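# Stand the lying bottle upright inside the crate

## Task

Pick up the bottle that lies on its side on the tray and set it standing upright inside the crate. It only counts if it stays that way without the robot supporting it. The crate and the tray must end neither tilted nor shifted from where they were. Anything the robot is still touching at the end must not settle by more than about a fingernail's width once released. Nothing may be pushed or dropped off the table.

## Robot and tools

Robot: two six-joint arms, left_arm and right_arm, each with a parallel gripper. The arm names are not image sides. left_arm is mounted on the +y side.

World frame (shared by all state numbers): origin on the table surface midway between the arms, +x out over the table, +z up. Reported hand positions are approximate and drift more when an arm is stretched far.

Gripper geometry: the fingers point along the gripper's own +z and open and close along its y. end_effector_position is the spot between the pads when shut. Fingertips stick out about 33 mm past it when closed and 9 mm when fully open. Closing pushes the tips roughly 24 mm further from the arm, so keep that clearance above any surface.

Tool execute_actions, argument actions: a list holding nothing (just report the state), one action, or one wait. Optional pictures (true/false) controls whether camera images come back.
- Action: {"rows": [...], "steps": n}. 1 to 15 rows and steps 1 to 15 (default 15). One step is 1/30 s. Row k is used on step k; if rows run out, the final row repeats.
- Wait: {"steps": n} with n up to 300, counted from the previous result; time you spend replying is included. The simulation keeps running while you think.
- Row: always 18 numbers covering both arms. First left_arm: waist, shoulder, elbow, forearm roll, wrist pitch, wrist roll, then gripper position, force_limit, speed. Then the same nine for right_arm. The six joint values are absolute target angles in radians (same scale as the Joint positions line), not offsets. Stated joint ranges: waist, shoulder, forearm roll, wrist pitch, wrist roll each -6.283 to 6.283; elbow -2.792 to 2.792. A target beyond an end by over 0.010 rad, and further out than the current angle, gets the call refused and nothing is sent. True ends may differ by up to 0.010 rad; a target past the real end is clipped to it and a "joint sent to its limit" line may appear (possibly referring to an earlier, still-running action). No such line does not prove there is room left.
- Gripper numbers are absolute settings in [-1, 1]. position: +1 fully open (140 mm), pads touch near -0.8, -1 closes until blocked. force_limit: for parts up to 40 mm wide roughly 14 N at -1, 60 N at 0, 107 N at +1. speed: pad gap changes about 30 mm/s at -1, 140 at 0, 250 at +1. To leave a gripper untouched, repeat its previous three numbers; a 0 is a real setting.

Motion behaviour: joint target rates are capped (waist and shoulder 2.09, elbow 3.14, the three wrist joints 3.93 rad/s), take 0.3 s to ramp up, and all joints of an arm are slowed to arrive together. Each step the commanded target may lead the measured angle by at most 0.456 rad (waist, shoulder), 0.683 (elbow), 0.854 (wrist joints), and targets are pulled back if they would move the hand more than 70 mm from where it is. Far moves therefore need several calls. Between calls the arms keep heading for the last row until everything has nearly stopped or a step is HELD; after that, only a new action moves them further. Fingers already in motion finish their travel.

Gripping: command -1 and confirm object_status = 2. Codes: 0 moving, 1 blocked while opening, 2 blocked while closing (holding), 3 reached the request or pads met (a thin item may still be held). Stopped fingers stay until position changes by at least 0.01 or the object yields or slips, after which they continue up to the requested position. To squeeze harder while at 2, raise force_limit and switch position between -1 and -0.98. position_measured is in counts, 3 open to 230 closed, not linear in mm.

Result lines: per arm end_effector_position (m), end_effector_quat_wxyz, linear (m/s) and angular (rad/s) velocity; Joint positions, Joint velocities, and joint torques (offset, scaled and noisy per arm; changes at rest mean contact or load). "joint command not followed" means a clearance check altered or blocked some joint targets; the rest of the row still ran. HELD marks steps where your row was partly or fully not sent. MOTOR HOT warns of heating from holding loads; OVER-TEMPERATURE FAULT means the arm is braked until it cools. Torque or force faults stop an arm for 10 s, drop the rest of the call and make it yield.

Tool zoom_image: camera (cam_head_left, cam_head_right, cam_high, cam_low at 672x504; cam_left_wrist, cam_right_wrist at 504x504 fisheye) and region [x0, y0, x1, y1] in that image's pixels, origin top-left, at most 504 by 504. It enlarges the latest picture. Calibration (K, distortion, T_world_to_cam) is supplied per camera; fixed cameras can be off by a couple of degrees and millimetres, wrist camera poses follow the arm's joint readings.

Tool finished_scene: pass the current scene number to end it; irreversible, and the result reports success. Replying with no tool call ends everything.

Avoid: arms colliding or pressing on each other; contact torque reaching load limits (waist and shoulder 299, elbow 140, wrist joints 39.6 N m, held weight included) or external force of 144 N; tipping or shifting the crate or tray; dropping, slamming or flinging the bottle; knocking anything off the table. Occasionally a held part is tugged or a loose object nudged, so recheck before releasing.

Each tool is called after "Call:" by a JSON object that holds its "fn" and its "kwargs", one argument or row to a line.

## Session

Call:
{"fn": "execute_actions", "kwargs": {
  "actions": []
}}

Scene clock: 0.00 s of 6600.00 s.
left_arm: end_effector_position=(+0.2339, +0.2097, +0.2870) position_measured=3 object_status=3 end_effector_quat_wxyz=(-0.430, -0.445, +0.771, +0.152) end_effector_velocity=(+0.000, -0.000, +0.001) end_effector_angular_velocity=(-0.001, -0.000, +0.001) | right_arm: end_effector_position=(+0.8611, -0.1370, +0.3595) position_measured=3 object_status=3 end_effector_quat_wxyz=(+0.632, -0.589, -0.394, -0.313) end_effector_velocity=(-0.000, -0.000, -0.001) end_effector_angular_velocity=(-0.001, +0.000, +0.001)
Joint positions: left_arm=[-0.575  0.008  2.111 -0.656  1.731  3.153] | right_arm=[ 0.074  0.612  1.524  1.458  1.737 -0.052]
Joint velocities: left_arm=[ 0.    -0.    -0.001 -0.001  0.    -0.   ] | right_arm=[-0.     0.    -0.    -0.001 -0.     0.   ]
Joint torques (N m, as the joint torque sensors report them, + toward a larger angle): no reading

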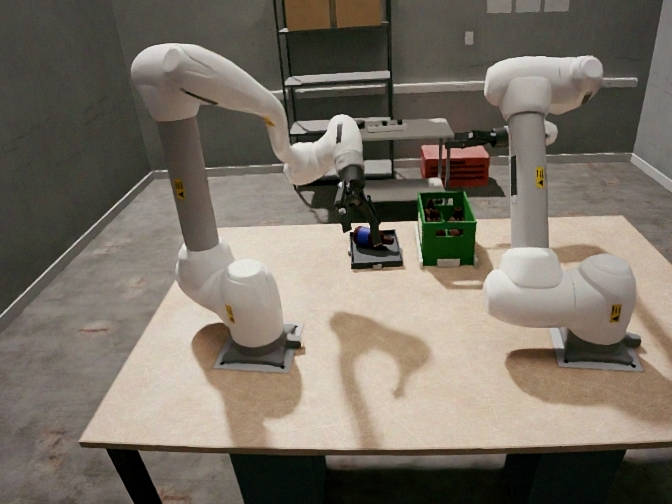

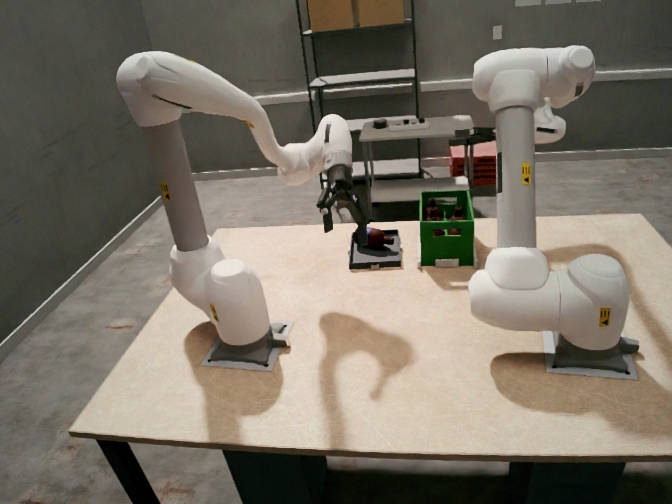

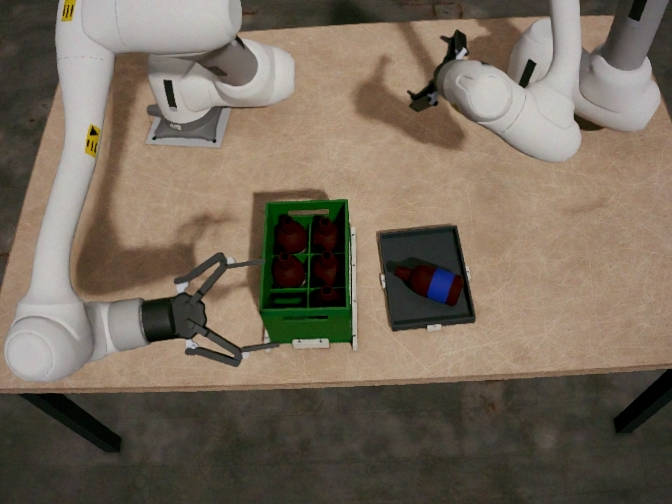

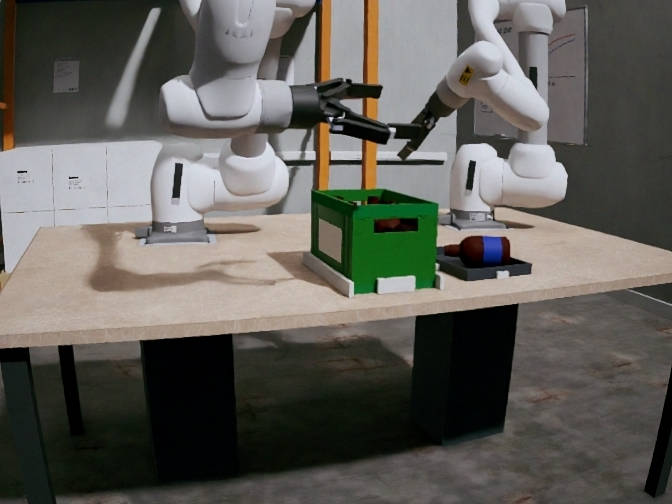

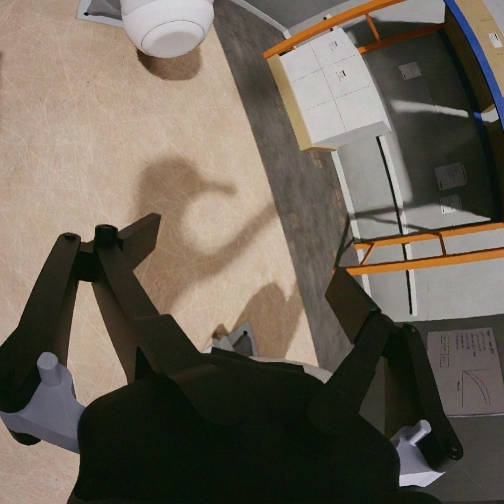

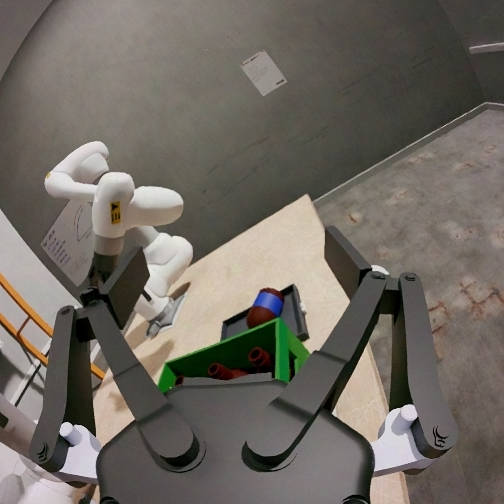

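Call:
{"fn": "zoom_image", "kwargs": {
  "camera": "cam_high",
  "region": [240, 180, 500, 370]
}}

Call:
{"fn": "zoom_image", "kwargs": {
  "camera": "cam_low",
  "region": [290, 170, 550, 310]
}}

Region (240, 180, 500, 370) of cam_high's 672x504 image, scaled by 1.938, with more detail than that image has; it fills the top 368 rows of this view, and the rest is white.

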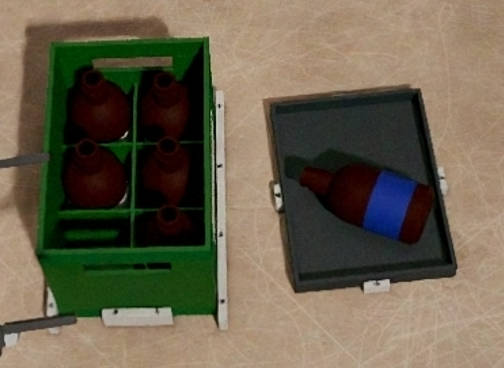

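Region (290, 170, 550, 310) of cam_low's 672x504 image, scaled by 1.938, with more detail than that image has; it fills the top 271 rows of this view, and the rest is white.

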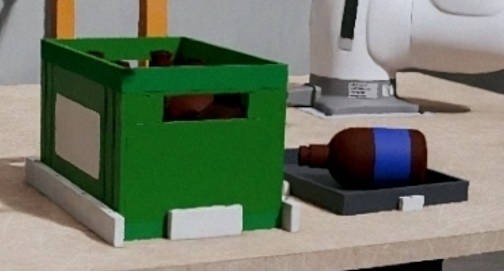

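Call:
{"fn": "execute_actions", "kwargs": {
  "actions": [
    {"rows":[[-0.406,0.24,1.644,0,1.258,4.64,0.5,0,0,0.074,0.612,1.524,1.458,1.737,-0.052,1,0,0]]}
  ],
  "pictures": false
}}

Call:
{"fn": "execute_actions", "kwargs": {
  "actions": [
    {"steps":45}
  ]
}}

Scene clock: 63.07 s of 6600.00 s.
left_arm: end_effector_position=(+0.4273, +0.2052, +0.2418) position_measured=66 object_status=0 end_effector_quat_wxyz=(-0.263, -0.294, +0.919, +0.027) end_effector_velocity=(+0.420, +0.019, -0.050) end_effector_angular_velocity=(-0.431, -0.933, -0.991) | right_arm: end_effector_position=(+0.8611, -0.1369, +0.3589) position_measured=3 object_status=3 end_effector_quat_wxyz=(+0.632, -0.590, -0.394, -0.312) end_effector_velocity=(+0.001, +0.000, +0.001) end_effector_angular_velocity=(+0.001, -0.002, -0.000)
Joint positions: left_arm=[-0.501  0.109  1.907 -0.37   1.524  3.607] | right_arm=[ 0.074  0.612  1.524  1.458  1.737 -0.052]
Joint velocities: left_arm=[ 0.148  0.203 -0.408  0.571 -0.409  1.193] | right_arm=[ 0.     0.    -0.002  0.001 -0.     0.   ]
Joint torques (N m, as the joint torque sensors report them, + toward a larger angle): left_arm=[ -3.89 -47.66 -37.09   2.61   1.24   0.61] | right_arm=[ -2.75 -97.41 -36.79   2.06   1.07   0.67]
Steps of this call (steps 1 to 90: nothing new was sent; then 59.57 s passed at rest; steps 91 to 105: all 15 steps of this action). Readings (joint positions | what the end effector reports):
91: left_arm=[-0.575 0.008 2.111 -0.656 1.731 3.153] | right_arm=[0.074 0.612 1.524 1.458 1.737 -0.052] | left_arm position_measured=3 object_status=0 | right_arm position_measured=3 object_status=3
92: left_arm=[-0.573 0.010 2.108 -0.651 1.727 3.160] | right_arm=[0.074 0.612 1.524 1.458 1.737 -0.052] | left_arm position_measured=6 object_status=0 | right_arm position_measured=3 object_status=3
94: left_arm=[-0.563 0.024 2.078 -0.609 1.697 3.214] | right_arm=[0.074 0.612 1.524 1.458 1.737 -0.052] | left_arm position_measured=21 object_status=0 | right_arm position_measured=3 object_status=3
98: left_arm=[-0.538 0.058 2.009 -0.514 1.628 3.349] | right_arm=[0.074 0.612 1.524 1.458 1.737 -0.052] | left_arm position_measured=51 object_status=0 | right_arm position_measured=3 object_status=3
105: the state above

Scene clock: 64.57 s of 6600.00 s.
left_arm: end_effector_position=(+0.7124, +0.2391, +0.2500) position_measured=66 object_status=3 end_effector_quat_wxyz=(-0.000, +0.204, +0.979, +0.000) end_effector_velocity=(+0.000, +0.000, -0.000) end_effector_angular_velocity=(-0.000, -0.001, +0.000) | right_arm: end_effector_position=(+0.8611, -0.1369, +0.3589) position_measured=3 object_status=3 end_effector_quat_wxyz=(+0.632, -0.590, -0.394, -0.312) end_effector_velocity=(-0.000, +0.000, +0.000) end_effector_angular_velocity=(-0.000, -0.000, +0.000)
Joint positions: left_arm=[-0.406  0.24   1.644 -0.     1.258  4.64 ] | right_arm=[ 0.074  0.612  1.524  1.458  1.737 -0.052]
Joint velocities: left_arm=[ 0.001 -0.     0.001  0.    -0.001  0.   ] | right_arm=[ 0.    -0.001  0.    -0.001 -0.    -0.   ]
Joint torques (N m, as the joint torque sensors report them, + toward a larger angle): left_arm=[ -5.62 -66.72 -40.73   3.92   0.26   0.46] | right_arm=[ -2.68 -97.46 -36.67   2.03   0.98   0.79]
Steps of this call (steps 1 to 45: the robot went on to your last target). Readings (joint positions | what the end effector reports):
1: left_arm=[-0.496 0.116 1.893 -0.350 1.511 3.648] | right_arm=[0.074 0.612 1.524 1.458 1.737 -0.052] | left_arm position_measured=66 object_status=3 | right_arm position_measured=3 object_status=3
2: left_arm=[-0.491 0.123 1.880 -0.331 1.497 3.691] | right_arm=[0.074 0.612 1.524 1.458 1.737 -0.052] | left_arm position_measured=66 object_status=3 | right_arm position_measured=3 object_status=3
4: left_arm=[-0.482 0.136 1.854 -0.295 1.470 3.781] | right_arm=[0.074 0.612 1.524 1.458 1.737 -0.052] | left_arm position_measured=66 object_status=3 | right_arm position_measured=3 object_status=3
8: left_arm=[-0.464 0.161 1.804 -0.225 1.420 3.980] | right_arm=[0.074 0.612 1.524 1.458 1.737 -0.052] | left_arm position_measured=66 object_status=3 | right_arm position_measured=3 object_status=3
45: the state above
All arms were judged still, so your last target was given up. Only a new action makes them travel on or press farther. Fingers that are still opening or closing keep moving.
camera_calibration (this result's frames):
cam_left_wrist: T_world_to_cam=[[0.122709, 0.992085, 0.0266325, -0.334333], [0.941033, -0.124836, 0.314439, -0.706793], [0.315275, -0.0135226, -0.948904, 0.203148], [0, 0, 0, 1]] pos_world=[0.642094, 0.246201, 0.423915]
cam_right_wrist: T_world_to_cam=[[0.822224, 0.0573425, -0.566268, -0.509058], [-0.466111, -0.50312, -0.727744, 0.603413], [-0.326631, 0.862312, -0.38695, 0.722292], [0, 0, 0, 1]] pos_world=[0.93574, -0.290061, 0.430358]

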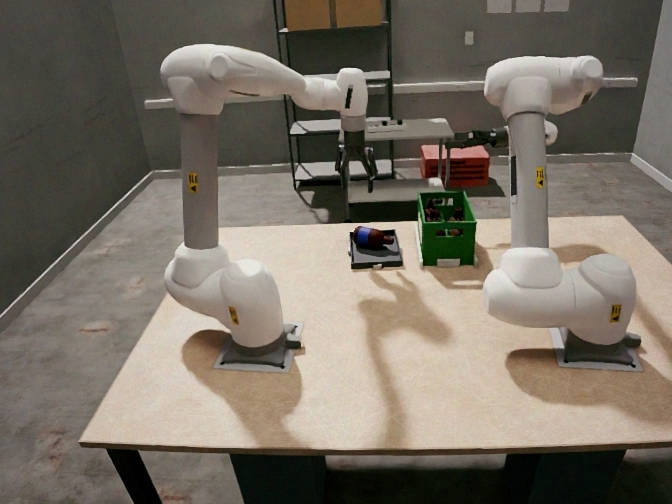

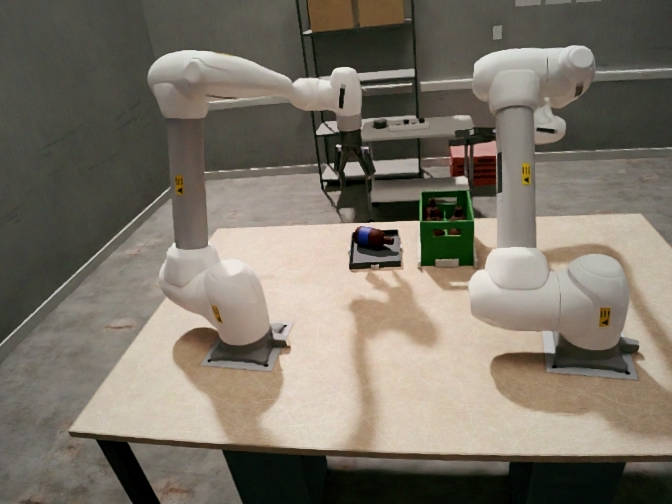

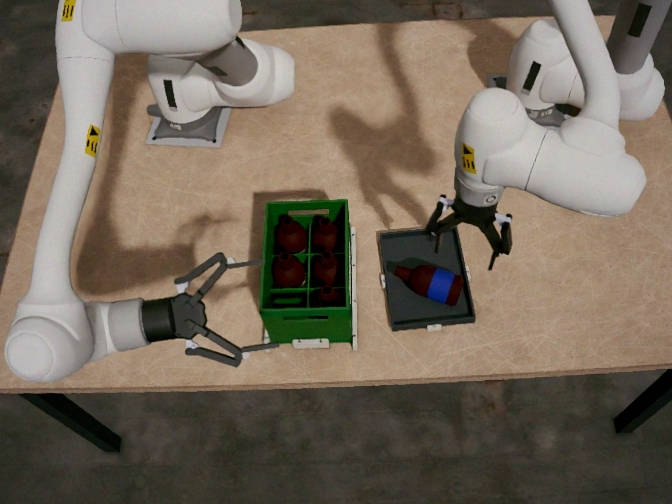

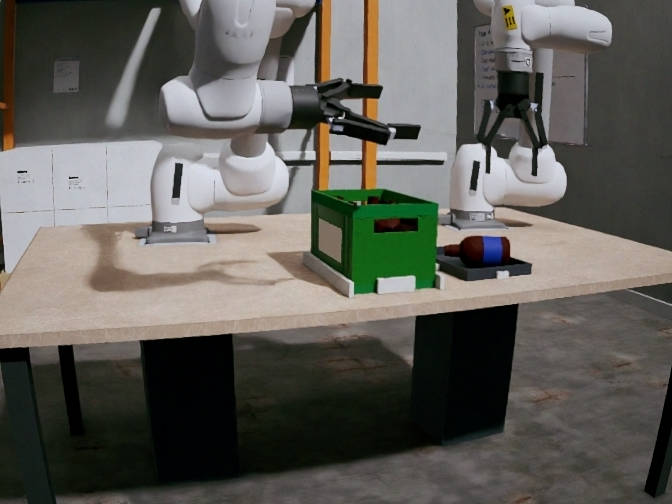

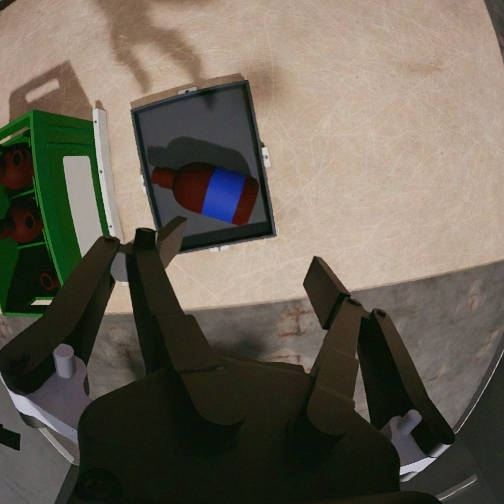

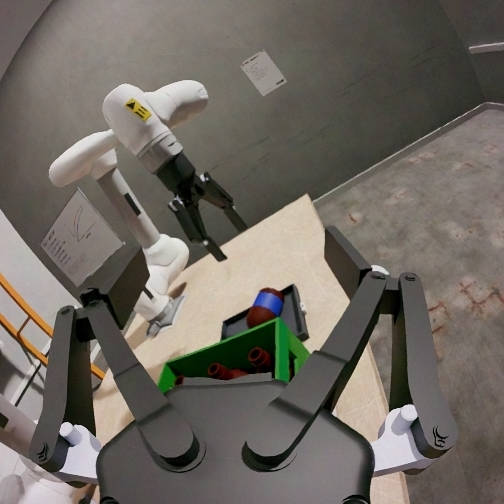

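Call:
{"fn": "execute_actions", "kwargs": {
  "actions": [
    {"rows":[[-0.429,0.2774,1.791,0,1.073,3.046,0.5,0,0,0.074,0.612,1.524,1.458,1.737,-0.052,1,0,0]]}
  ],
  "pictures": false
}}

Call:
{"fn": "execute_actions", "kwargs": {
  "actions": [
    {"steps":20}
  ]
}}

Scene clock: 80.53 s of 6600.00 s.
left_arm: end_effector_position=(+0.6934, +0.2339, +0.1605) position_measured=66 object_status=3 end_effector_quat_wxyz=(+0.000, -0.344, +0.939, -0.000) end_effector_velocity=(-0.030, -0.003, -0.104) end_effector_angular_velocity=(-0.003, -0.004, +3.081) | right_arm: end_effector_position=(+0.8611, -0.1369, +0.3589) position_measured=3 object_status=3 end_effector_quat_wxyz=(+0.632, -0.590, -0.394, -0.312) end_effector_velocity=(+0.000, -0.000, +0.000) end_effector_angular_velocity=(-0.002, -0.002, +0.001)
Joint positions: left_arm=[-0.426  0.273  1.774  0.     1.094  3.507] | right_arm=[ 0.074  0.612  1.524  1.458  1.737 -0.052]
Joint velocities: left_arm=[-0.026  0.039  0.158 -0.    -0.202 -3.107] | right_arm=[ 0.    -0.    -0.002 -0.002 -0.     0.   ]
Joint torques (N m, as the joint torque sensors report them, + toward a larger angle): left_arm=[ -4.73 -70.64 -40.22   3.85   0.34   0.51] | right_arm=[ -3.87 -97.99 -36.69   2.12   0.97   0.84]
Steps of this call (steps 1 to 90: nothing new was sent; then 12.47 s passed at rest; steps 91 to 105: all 15 steps of this action). Readings (joint positions | what the end effector reports):
91: left_arm=[-0.406 0.240 1.644 -0.000 1.258 4.640] | right_arm=[0.074 0.612 1.524 1.458 1.737 -0.052] | left_arm position_measured=66 object_status=3 | right_arm position_measured=3 object_status=3
92: left_arm=[-0.406 0.240 1.645 0.000 1.256 4.633] | right_arm=[0.074 0.612 1.524 1.458 1.737 -0.052] | left_arm position_measured=66 object_status=3 | right_arm position_measured=3 object_status=3
94: left_arm=[-0.407 0.243 1.655 0.000 1.244 4.577] | right_arm=[0.074 0.612 1.524 1.458 1.737 -0.052] | left_arm position_measured=66 object_status=3 | right_arm position_measured=3 object_status=3
98: left_arm=[-0.415 0.255 1.703 0.000 1.184 4.292] | right_arm=[0.074 0.612 1.524 1.458 1.737 -0.052] | left_arm position_measured=66 object_status=3 | right_arm position_measured=3 object_status=3
105: the state above

Scene clock: 81.20 s of 6600.00 s.
left_arm: end_effector_position=(+0.6900, +0.2337, +0.1495) position_measured=66 object_status=3 end_effector_quat_wxyz=(+0.000, -0.548, +0.837, -0.000) end_effector_velocity=(+0.001, -0.000, +0.000) end_effector_angular_velocity=(-0.000, -0.001, -0.001) | right_arm: end_effector_position=(+0.8611, -0.1369, +0.3589) position_measured=3 object_status=3 end_effector_quat_wxyz=(+0.632, -0.590, -0.394, -0.312) end_effector_velocity=(-0.000, +0.000, -0.000) end_effector_angular_velocity=(-0.000, +0.000, +0.000)
Joint positions: left_arm=[-0.429  0.277  1.791  0.     1.073  3.046] | right_arm=[ 0.074  0.612  1.524  1.458  1.737 -0.052]
Joint velocities: left_arm=[ 0.     0.001 -0.001  0.001 -0.     0.001] | right_arm=[-0.    -0.     0.001 -0.    -0.    -0.   ]
Joint torques (N m, as the joint torque sensors report them, + toward a larger angle): left_arm=[ -2.61 -65.51 -37.74   3.32   0.21   0.78] | right_arm=[ -4.15 -97.48 -36.66   2.1    0.97   0.84]
Steps of this call (steps 1 to 20: the robot went on to your last target). Readings (joint positions | what the end effector reports):
1: left_arm=[-0.427 0.274 1.779 0.000 1.088 3.406] | right_arm=[0.074 0.612 1.524 1.458 1.737 -0.052] | left_arm position_measured=66 object_status=3 | right_arm position_measured=3 object_status=3
2: left_arm=[-0.428 0.275 1.783 0.000 1.083 3.316] | right_arm=[0.074 0.612 1.524 1.458 1.737 -0.052] | left_arm position_measured=66 object_status=3 | right_arm position_measured=3 object_status=3
4: left_arm=[-0.429 0.277 1.789 0.000 1.076 3.173] | right_arm=[0.074 0.612 1.524 1.458 1.737 -0.052] | left_arm position_measured=66 object_status=3 | right_arm position_measured=3 object_status=3
8: left_arm=[-0.429 0.277 1.791 0.000 1.073 3.049] | right_arm=[0.074 0.612 1.524 1.458 1.737 -0.052] | left_arm position_measured=66 object_status=3 | right_arm position_measured=3 object_status=3
20: the state above
camera_calibration (this result's frames):
cam_left_wrist: T_world_to_cam=[[-0.992119, 0.122508, 0.0263088, 0.648915], [0.124539, 0.940974, 0.314735, -0.340442], [0.0138019, 0.315531, -0.948815, 0.245881], [0, 0, 0, 1]] pos_world=[0.682805, 0.163266, 0.323372]
cam_right_wrist: T_world_to_cam=[[0.822224, 0.0573426, -0.566268, -0.509058], [-0.466111, -0.50312, -0.727744, 0.603413], [-0.326631, 0.862312, -0.386949, 0.722292], [0, 0, 0, 1]] pos_world=[0.93574, -0.290061, 0.430358]

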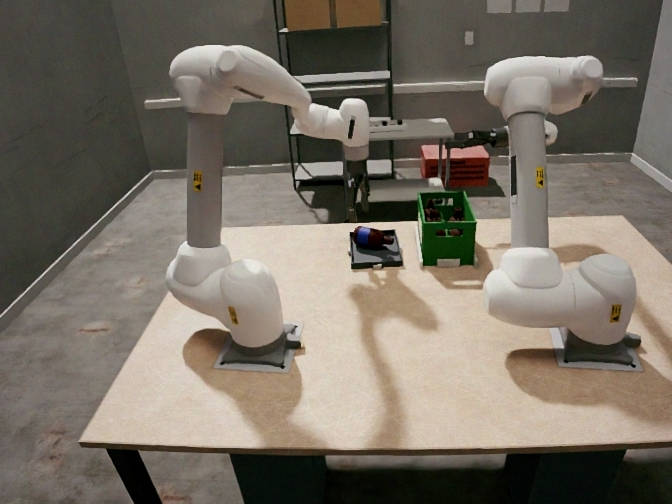

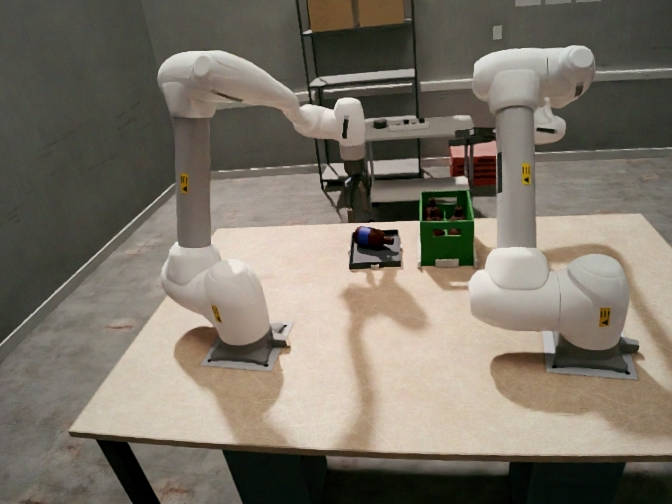

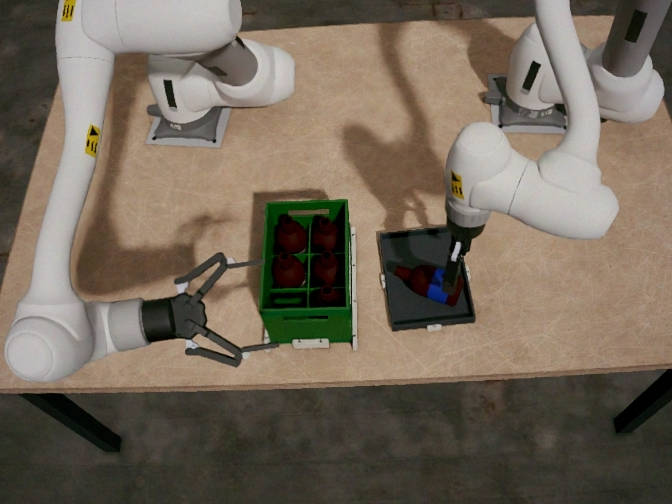

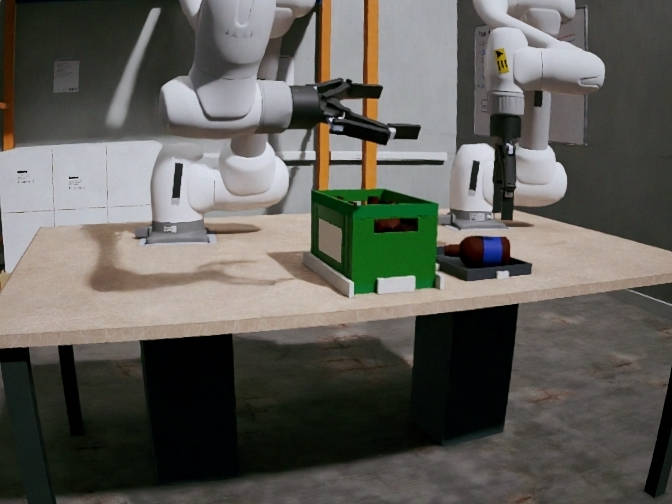

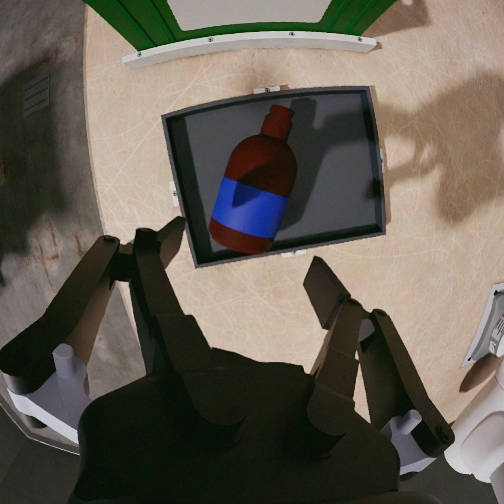

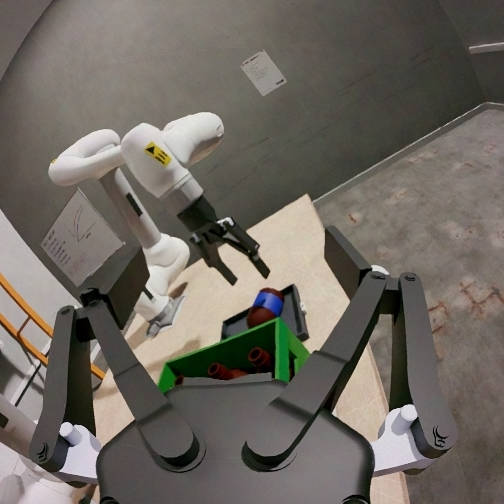

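Call:
{"fn": "execute_actions", "kwargs": {
  "actions": [
    {"rows":[[-0.459,0.2774,1.791,0,1.073,3.016,0.5,0,0,0.074,0.612,1.524,1.458,1.737,-0.052,1,0,0],[-0.459,0.2774,1.791,0,1.073,3.016,0.5,0,0,0.074,0.612,1.524,1.458,1.737,-0.052,1,0,0],[-0.459,0.2774,1.791,0,1.073,3.016,0.5,0,0,0.074,0.612,1.524,1.458,1.737,-0.052,1,0,0],[-0.459,0.2774,1.791,0,1.073,3.016,0.5,0,0,0.074,0.612,1.524,1.458,1.737,-0.052,1,0,0],[-0.459,0.3693,1.8637,0,0.9086,3.016,0.5,0,0,0.074,0.612,1.524,1.458,1.737,-0.052,1,0,0]]}
  ],
  "pictures": false
}}

Call:
{"fn": "execute_actions", "kwargs": {
  "actions": [
    {"steps":15}
  ]
}}

Scene clock: 89.43 s of 6600.00 s.
left_arm: end_effector_position=(+0.6842, +0.2140, +0.0557) position_measured=66 object_status=3 end_effector_quat_wxyz=(+0.000, -0.548, +0.837, -0.000) end_effector_velocity=(+0.002, -0.001, -0.014) end_effector_angular_velocity=(-0.005, -0.008, +0.002) | right_arm: end_effector_position=(+0.8611, -0.1369, +0.3589) position_measured=3 object_status=3 end_effector_quat_wxyz=(+0.632, -0.590, -0.394, -0.312) end_effector_velocity=(-0.001, +0.000, -0.001) end_effector_angular_velocity=(-0.000, +0.001, +0.000)
Joint positions: left_arm=[-0.459  0.368  1.863 -0.     0.91   3.016] | right_arm=[ 0.074  0.612  1.524  1.458  1.737 -0.052]
Joint velocities: left_arm=[-0.     0.013  0.012  0.    -0.034 -0.002] | right_arm=[ 0.    -0.     0.002 -0.001 -0.    -0.   ]
Joint torques (N m, as the joint torque sensors report them, + toward a larger angle): left_arm=[ -4.21 -70.07 -34.36   3.13   0.45   0.42] | right_arm=[ -3.46 -97.9  -36.93   2.06   1.05   0.77]
Steps of this call (steps 1 to 15: the robot went on to your last target; steps 16 to 90: nothing new was sent; then 4.73 s passed at rest; steps 91 to 105: all 15 steps of this action). Readings (joint positions | what the end effector reports):
91: left_arm=[-0.429 0.277 1.791 -0.000 1.073 3.046] | right_arm=[0.074 0.612 1.524 1.458 1.737 -0.052] | left_arm position_measured=66 object_status=3 | right_arm position_measured=3 object_status=3
92: left_arm=[-0.432 0.277 1.791 -0.000 1.073 3.043] | right_arm=[0.074 0.612 1.524 1.458 1.737 -0.052] | left_arm position_measured=66 object_status=3 | right_arm position_measured=3 object_status=3
94: left_arm=[-0.449 0.277 1.791 -0.000 1.073 3.025] | right_arm=[0.074 0.612 1.524 1.458 1.737 -0.052] | left_arm position_measured=66 object_status=3 | right_arm position_measured=3 object_status=3
98: left_arm=[-0.457 0.307 1.815 -0.000 1.018 3.018] | right_arm=[0.074 0.612 1.524 1.458 1.737 -0.052] | left_arm position_measured=66 object_status=3 | right_arm position_measured=3 object_status=3
105: the state above

Scene clock: 89.93 s of 6600.00 s.
left_arm: end_effector_position=(+0.6841, +0.2141, +0.0545) position_measured=66 object_status=3 end_effector_quat_wxyz=(-0.000, -0.548, +0.837, +0.000) end_effector_velocity=(+0.000, -0.000, -0.000) end_effector_angular_velocity=(-0.001, +0.001, +0.002) | right_arm: end_effector_position=(+0.8611, -0.1369, +0.3589) position_measured=3 object_status=3 end_effector_quat_wxyz=(+0.632, -0.590, -0.394, -0.312) end_effector_velocity=(+0.001, +0.000, +0.001) end_effector_angular_velocity=(+0.002, -0.001, -0.001)
Joint positions: left_arm=[-0.459  0.369  1.864 -0.     0.909  3.016] | right_arm=[ 0.074  0.612  1.524  1.458  1.737 -0.052]
Joint velocities: left_arm=[ 0.001  0.001 -0.001 -0.002 -0.    -0.001] | right_arm=[-0.     0.    -0.001  0.002  0.     0.   ]
Joint torques (N m, as the joint torque sensors report them, + toward a larger angle): left_arm=[ -4.58 -69.76 -34.85   3.09   0.45   0.55] | right_arm=[ -3.47 -97.54 -36.63   2.07   1.04   0.76]
Steps of this call (steps 1 to 15: the robot went on to your last target). Readings (joint positions | what the end effector reports):
1: left_arm=[-0.459 0.369 1.863 -0.000 0.910 3.016] | right_arm=[0.074 0.612 1.524 1.458 1.737 -0.052] | left_arm position_measured=66 object_status=3 | right_arm position_measured=3 object_status=3
2: left_arm=[-0.459 0.369 1.863 -0.000 0.909 3.016] | right_arm=[0.074 0.612 1.524 1.458 1.737 -0.052] | left_arm position_measured=66 object_status=3 | right_arm position_measured=3 object_status=3
4: left_arm=[-0.459 0.369 1.864 -0.000 0.909 3.016] | right_arm=[0.074 0.612 1.524 1.458 1.737 -0.052] | left_arm position_measured=66 object_status=3 | right_arm position_measured=3 object_status=3
8: left_arm=[-0.459 0.369 1.864 -0.000 0.909 3.016] | right_arm=[0.074 0.612 1.524 1.458 1.737 -0.052] | left_arm position_measured=66 object_status=3 | right_arm position_measured=3 object_status=3
15: the state above
All arms were judged still, so your last target was given up. Only a new action makes them travel on or press farther. Fingers that are still opening or closing keep moving.
camera_calibration (this result's frames):
cam_left_wrist: T_world_to_cam=[[-0.992116, 0.122493, 0.0264945, 0.647937], [0.124583, 0.940946, 0.314802, -0.291453], [0.0136313, 0.315621, -0.948787, 0.162106], [0, 0, 0, 1]] pos_world=[0.676928, 0.143709, 0.228388]
cam_right_wrist: T_world_to_cam=[[0.822224, 0.0573426, -0.566268, -0.509057], [-0.466111, -0.50312, -0.727744, 0.603413], [-0.326631, 0.862312, -0.386949, 0.722292], [0, 0, 0, 1]] pos_world=[0.93574, -0.290061, 0.430358]

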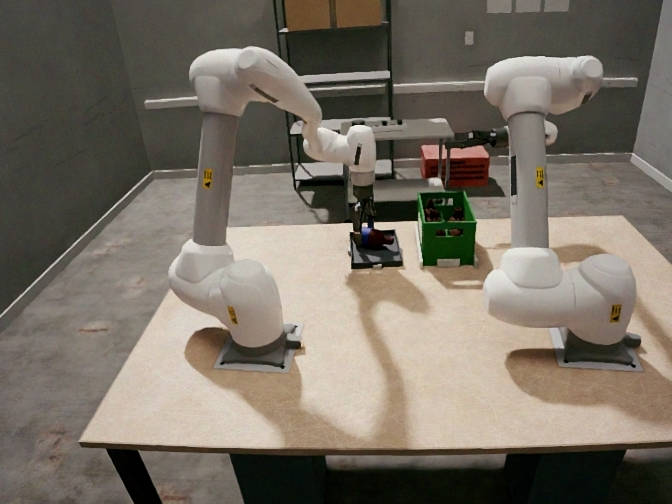

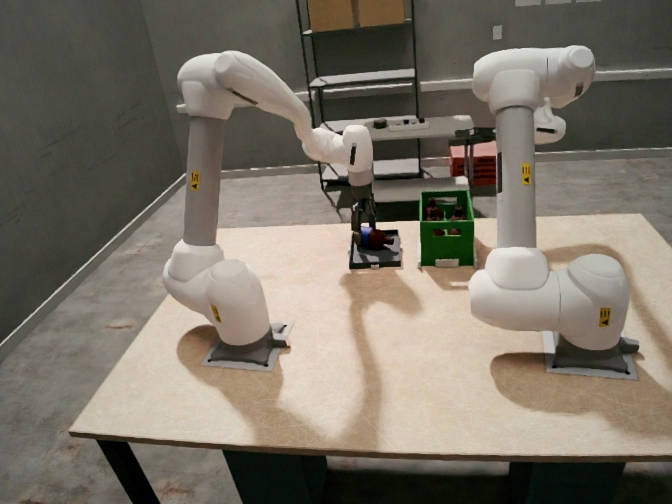

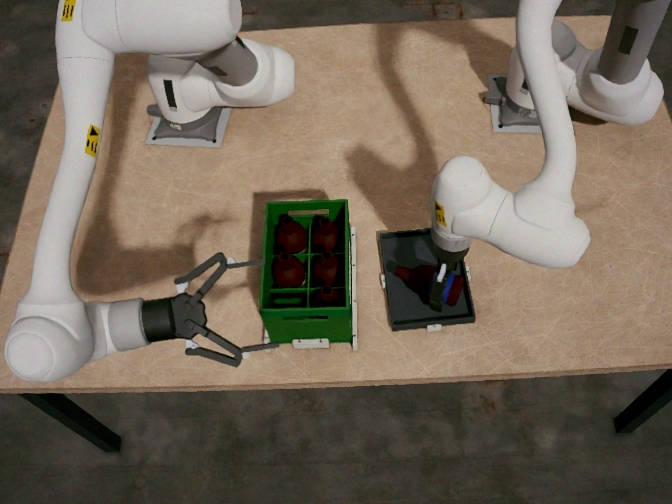

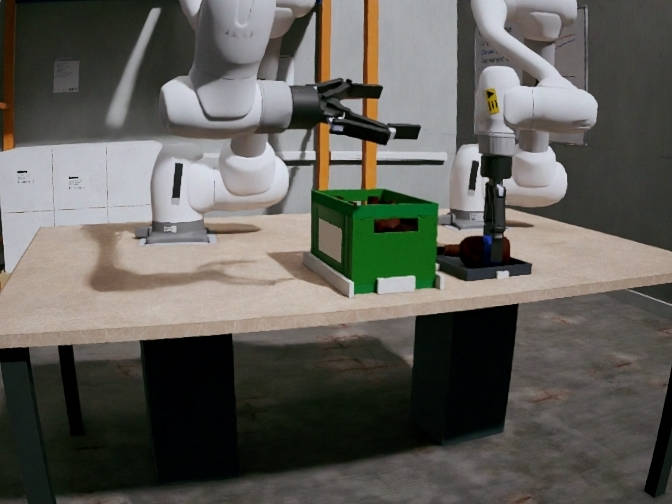

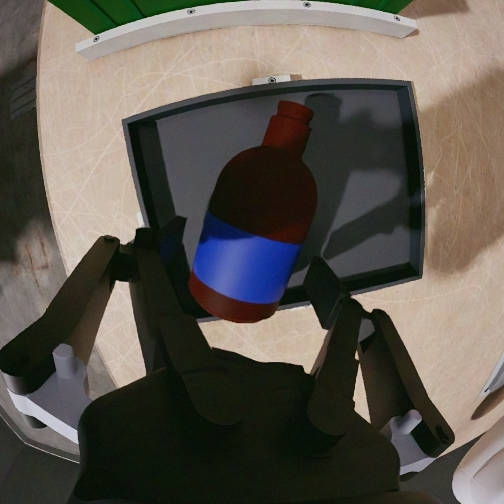

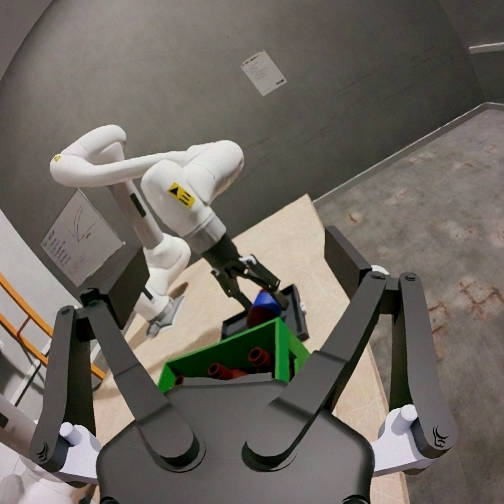

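Call:
{"fn": "execute_actions", "kwargs": {
  "actions": [
    {"rows":[[-0.459,0.3693,1.8637,0,0.9086,3.016,-1,0.3,-0.3,0.074,0.612,1.524,1.458,1.737,-0.052,1,0,0]]}
  ],
  "pictures": false
}}

Call:
{"fn": "execute_actions", "kwargs": {
  "actions": [
    {"steps":10}
  ],
  "pictures": false
}}

Scene clock: 97.93 s of 6600.00 s.
left_arm: end_effector_position=(+0.6841, +0.2141, +0.0545) position_measured=123 object_status=0 end_effector_quat_wxyz=(+0.000, -0.548, +0.837, -0.000) end_effector_velocity=(+0.001, -0.000, +0.000) end_effector_angular_velocity=(+0.001, -0.002, -0.003) | right_arm: end_effector_position=(+0.8611, -0.1369, +0.3589) position_measured=3 object_status=3 end_effector_quat_wxyz=(+0.632, -0.590, -0.394, -0.312) end_effector_velocity=(+0.001, +0.000, +0.001) end_effector_angular_velocity=(+0.001, -0.001, -0.001)
Joint positions: left_arm=[-0.459  0.369  1.864  0.     0.909  3.016] | right_arm=[ 0.074  0.612  1.524  1.458  1.737 -0.052]
Joint velocities: left_arm=[-0.    -0.    -0.     0.002 -0.001  0.001] | right_arm=[-0.     0.    -0.001  0.002  0.     0.   ]
Joint torques (N m, as the joint torque sensors report them, + toward a larger angle): left_arm=[ -5.94 -60.15 -27.74   2.9   -0.67   0.53] | right_arm=[ -3.71 -97.52 -36.68   2.05   1.06   0.85]
Steps of this call (steps 1 to 90: nothing new was sent; then 4.50 s passed at rest; steps 91 to 105: all 15 steps of this action). Readings (joint positions | what the end effector reports):
91: left_arm=[-0.459 0.369 1.864 0.000 0.909 3.016] | right_arm=[0.074 0.612 1.524 1.458 1.737 -0.052] | left_arm position_measured=66 object_status=0 | right_arm position_measured=3 object_status=3
92: left_arm=[-0.459 0.369 1.864 0.000 0.909 3.016] | right_arm=[0.074 0.612 1.524 1.458 1.737 -0.052] | left_arm position_measured=68 object_status=0 | right_arm position_measured=3 object_status=3
94: left_arm=[-0.459 0.369 1.864 0.000 0.909 3.016] | right_arm=[0.074 0.612 1.524 1.458 1.737 -0.052] | left_arm position_measured=80 object_status=0 | right_arm position_measured=3 object_status=3
98: left_arm=[-0.459 0.369 1.864 0.000 0.909 3.016] | right_arm=[0.074 0.612 1.524 1.458 1.737 -0.052] | left_arm position_measured=103 object_status=0 | right_arm position_measured=3 object_status=3
105: the state above

Scene clock: 98.27 s of 6600.00 s.
left_arm: end_effector_position=(+0.6841, +0.2141, +0.0545) position_measured=123 object_status=2 end_effector_quat_wxyz=(+0.000, -0.548, +0.837, +0.000) end_effector_velocity=(-0.000, -0.001, +0.000) end_effector_angular_velocity=(-0.002, -0.001, +0.001) | right_arm: end_effector_position=(+0.8611, -0.1369, +0.3589) position_measured=3 object_status=3 end_effector_quat_wxyz=(+0.632, -0.590, -0.394, -0.312) end_effector_velocity=(-0.001, -0.000, -0.002) end_effector_angular_velocity=(-0.002, +0.001, +0.002)
Joint positions: left_arm=[-0.459  0.369  1.864  0.     0.909  3.016] | right_arm=[ 0.074  0.612  1.524  1.458  1.737 -0.052]
Joint velocities: left_arm=[-0.001 -0.    -0.    -0.001 -0.001 -0.   ] | right_arm=[ 0.     0.001  0.001 -0.003 -0.    -0.001]
Joint torques (N m, as the joint torque sensors report them, + toward a larger angle): left_arm=[ -4.4  -59.29 -28.15   2.68  -0.94   0.69] | right_arm=[ -3.19 -98.32 -36.65   2.09   0.95   0.66]
Steps of this call (steps 1 to 10: the robot went on to your last target). Readings (joint positions | what the end effector reports):
1: left_arm=[-0.459 0.369 1.864 0.000 0.909 3.016] | right_arm=[0.074 0.612 1.524 1.458 1.737 -0.052] | left_arm position_measured=123 object_status=0 | right_arm position_measured=3 object_status=3
2: left_arm=[-0.459 0.369 1.864 0.000 0.909 3.016] | right_arm=[0.074 0.612 1.524 1.458 1.737 -0.052] | left_arm position_measured=123 object_status=2 | right_arm position_measured=3 object_status=3
4: left_arm=[-0.459 0.369 1.864 0.000 0.909 3.016] | right_arm=[0.074 0.612 1.524 1.458 1.737 -0.052] | left_arm position_measured=123 object_status=2 | right_arm position_measured=3 object_status=3
8: left_arm=[-0.459 0.369 1.864 0.000 0.909 3.016] | right_arm=[0.074 0.612 1.524 1.458 1.737 -0.052] | left_arm position_measured=123 object_status=2 | right_arm position_measured=3 object_status=3
10: the state above


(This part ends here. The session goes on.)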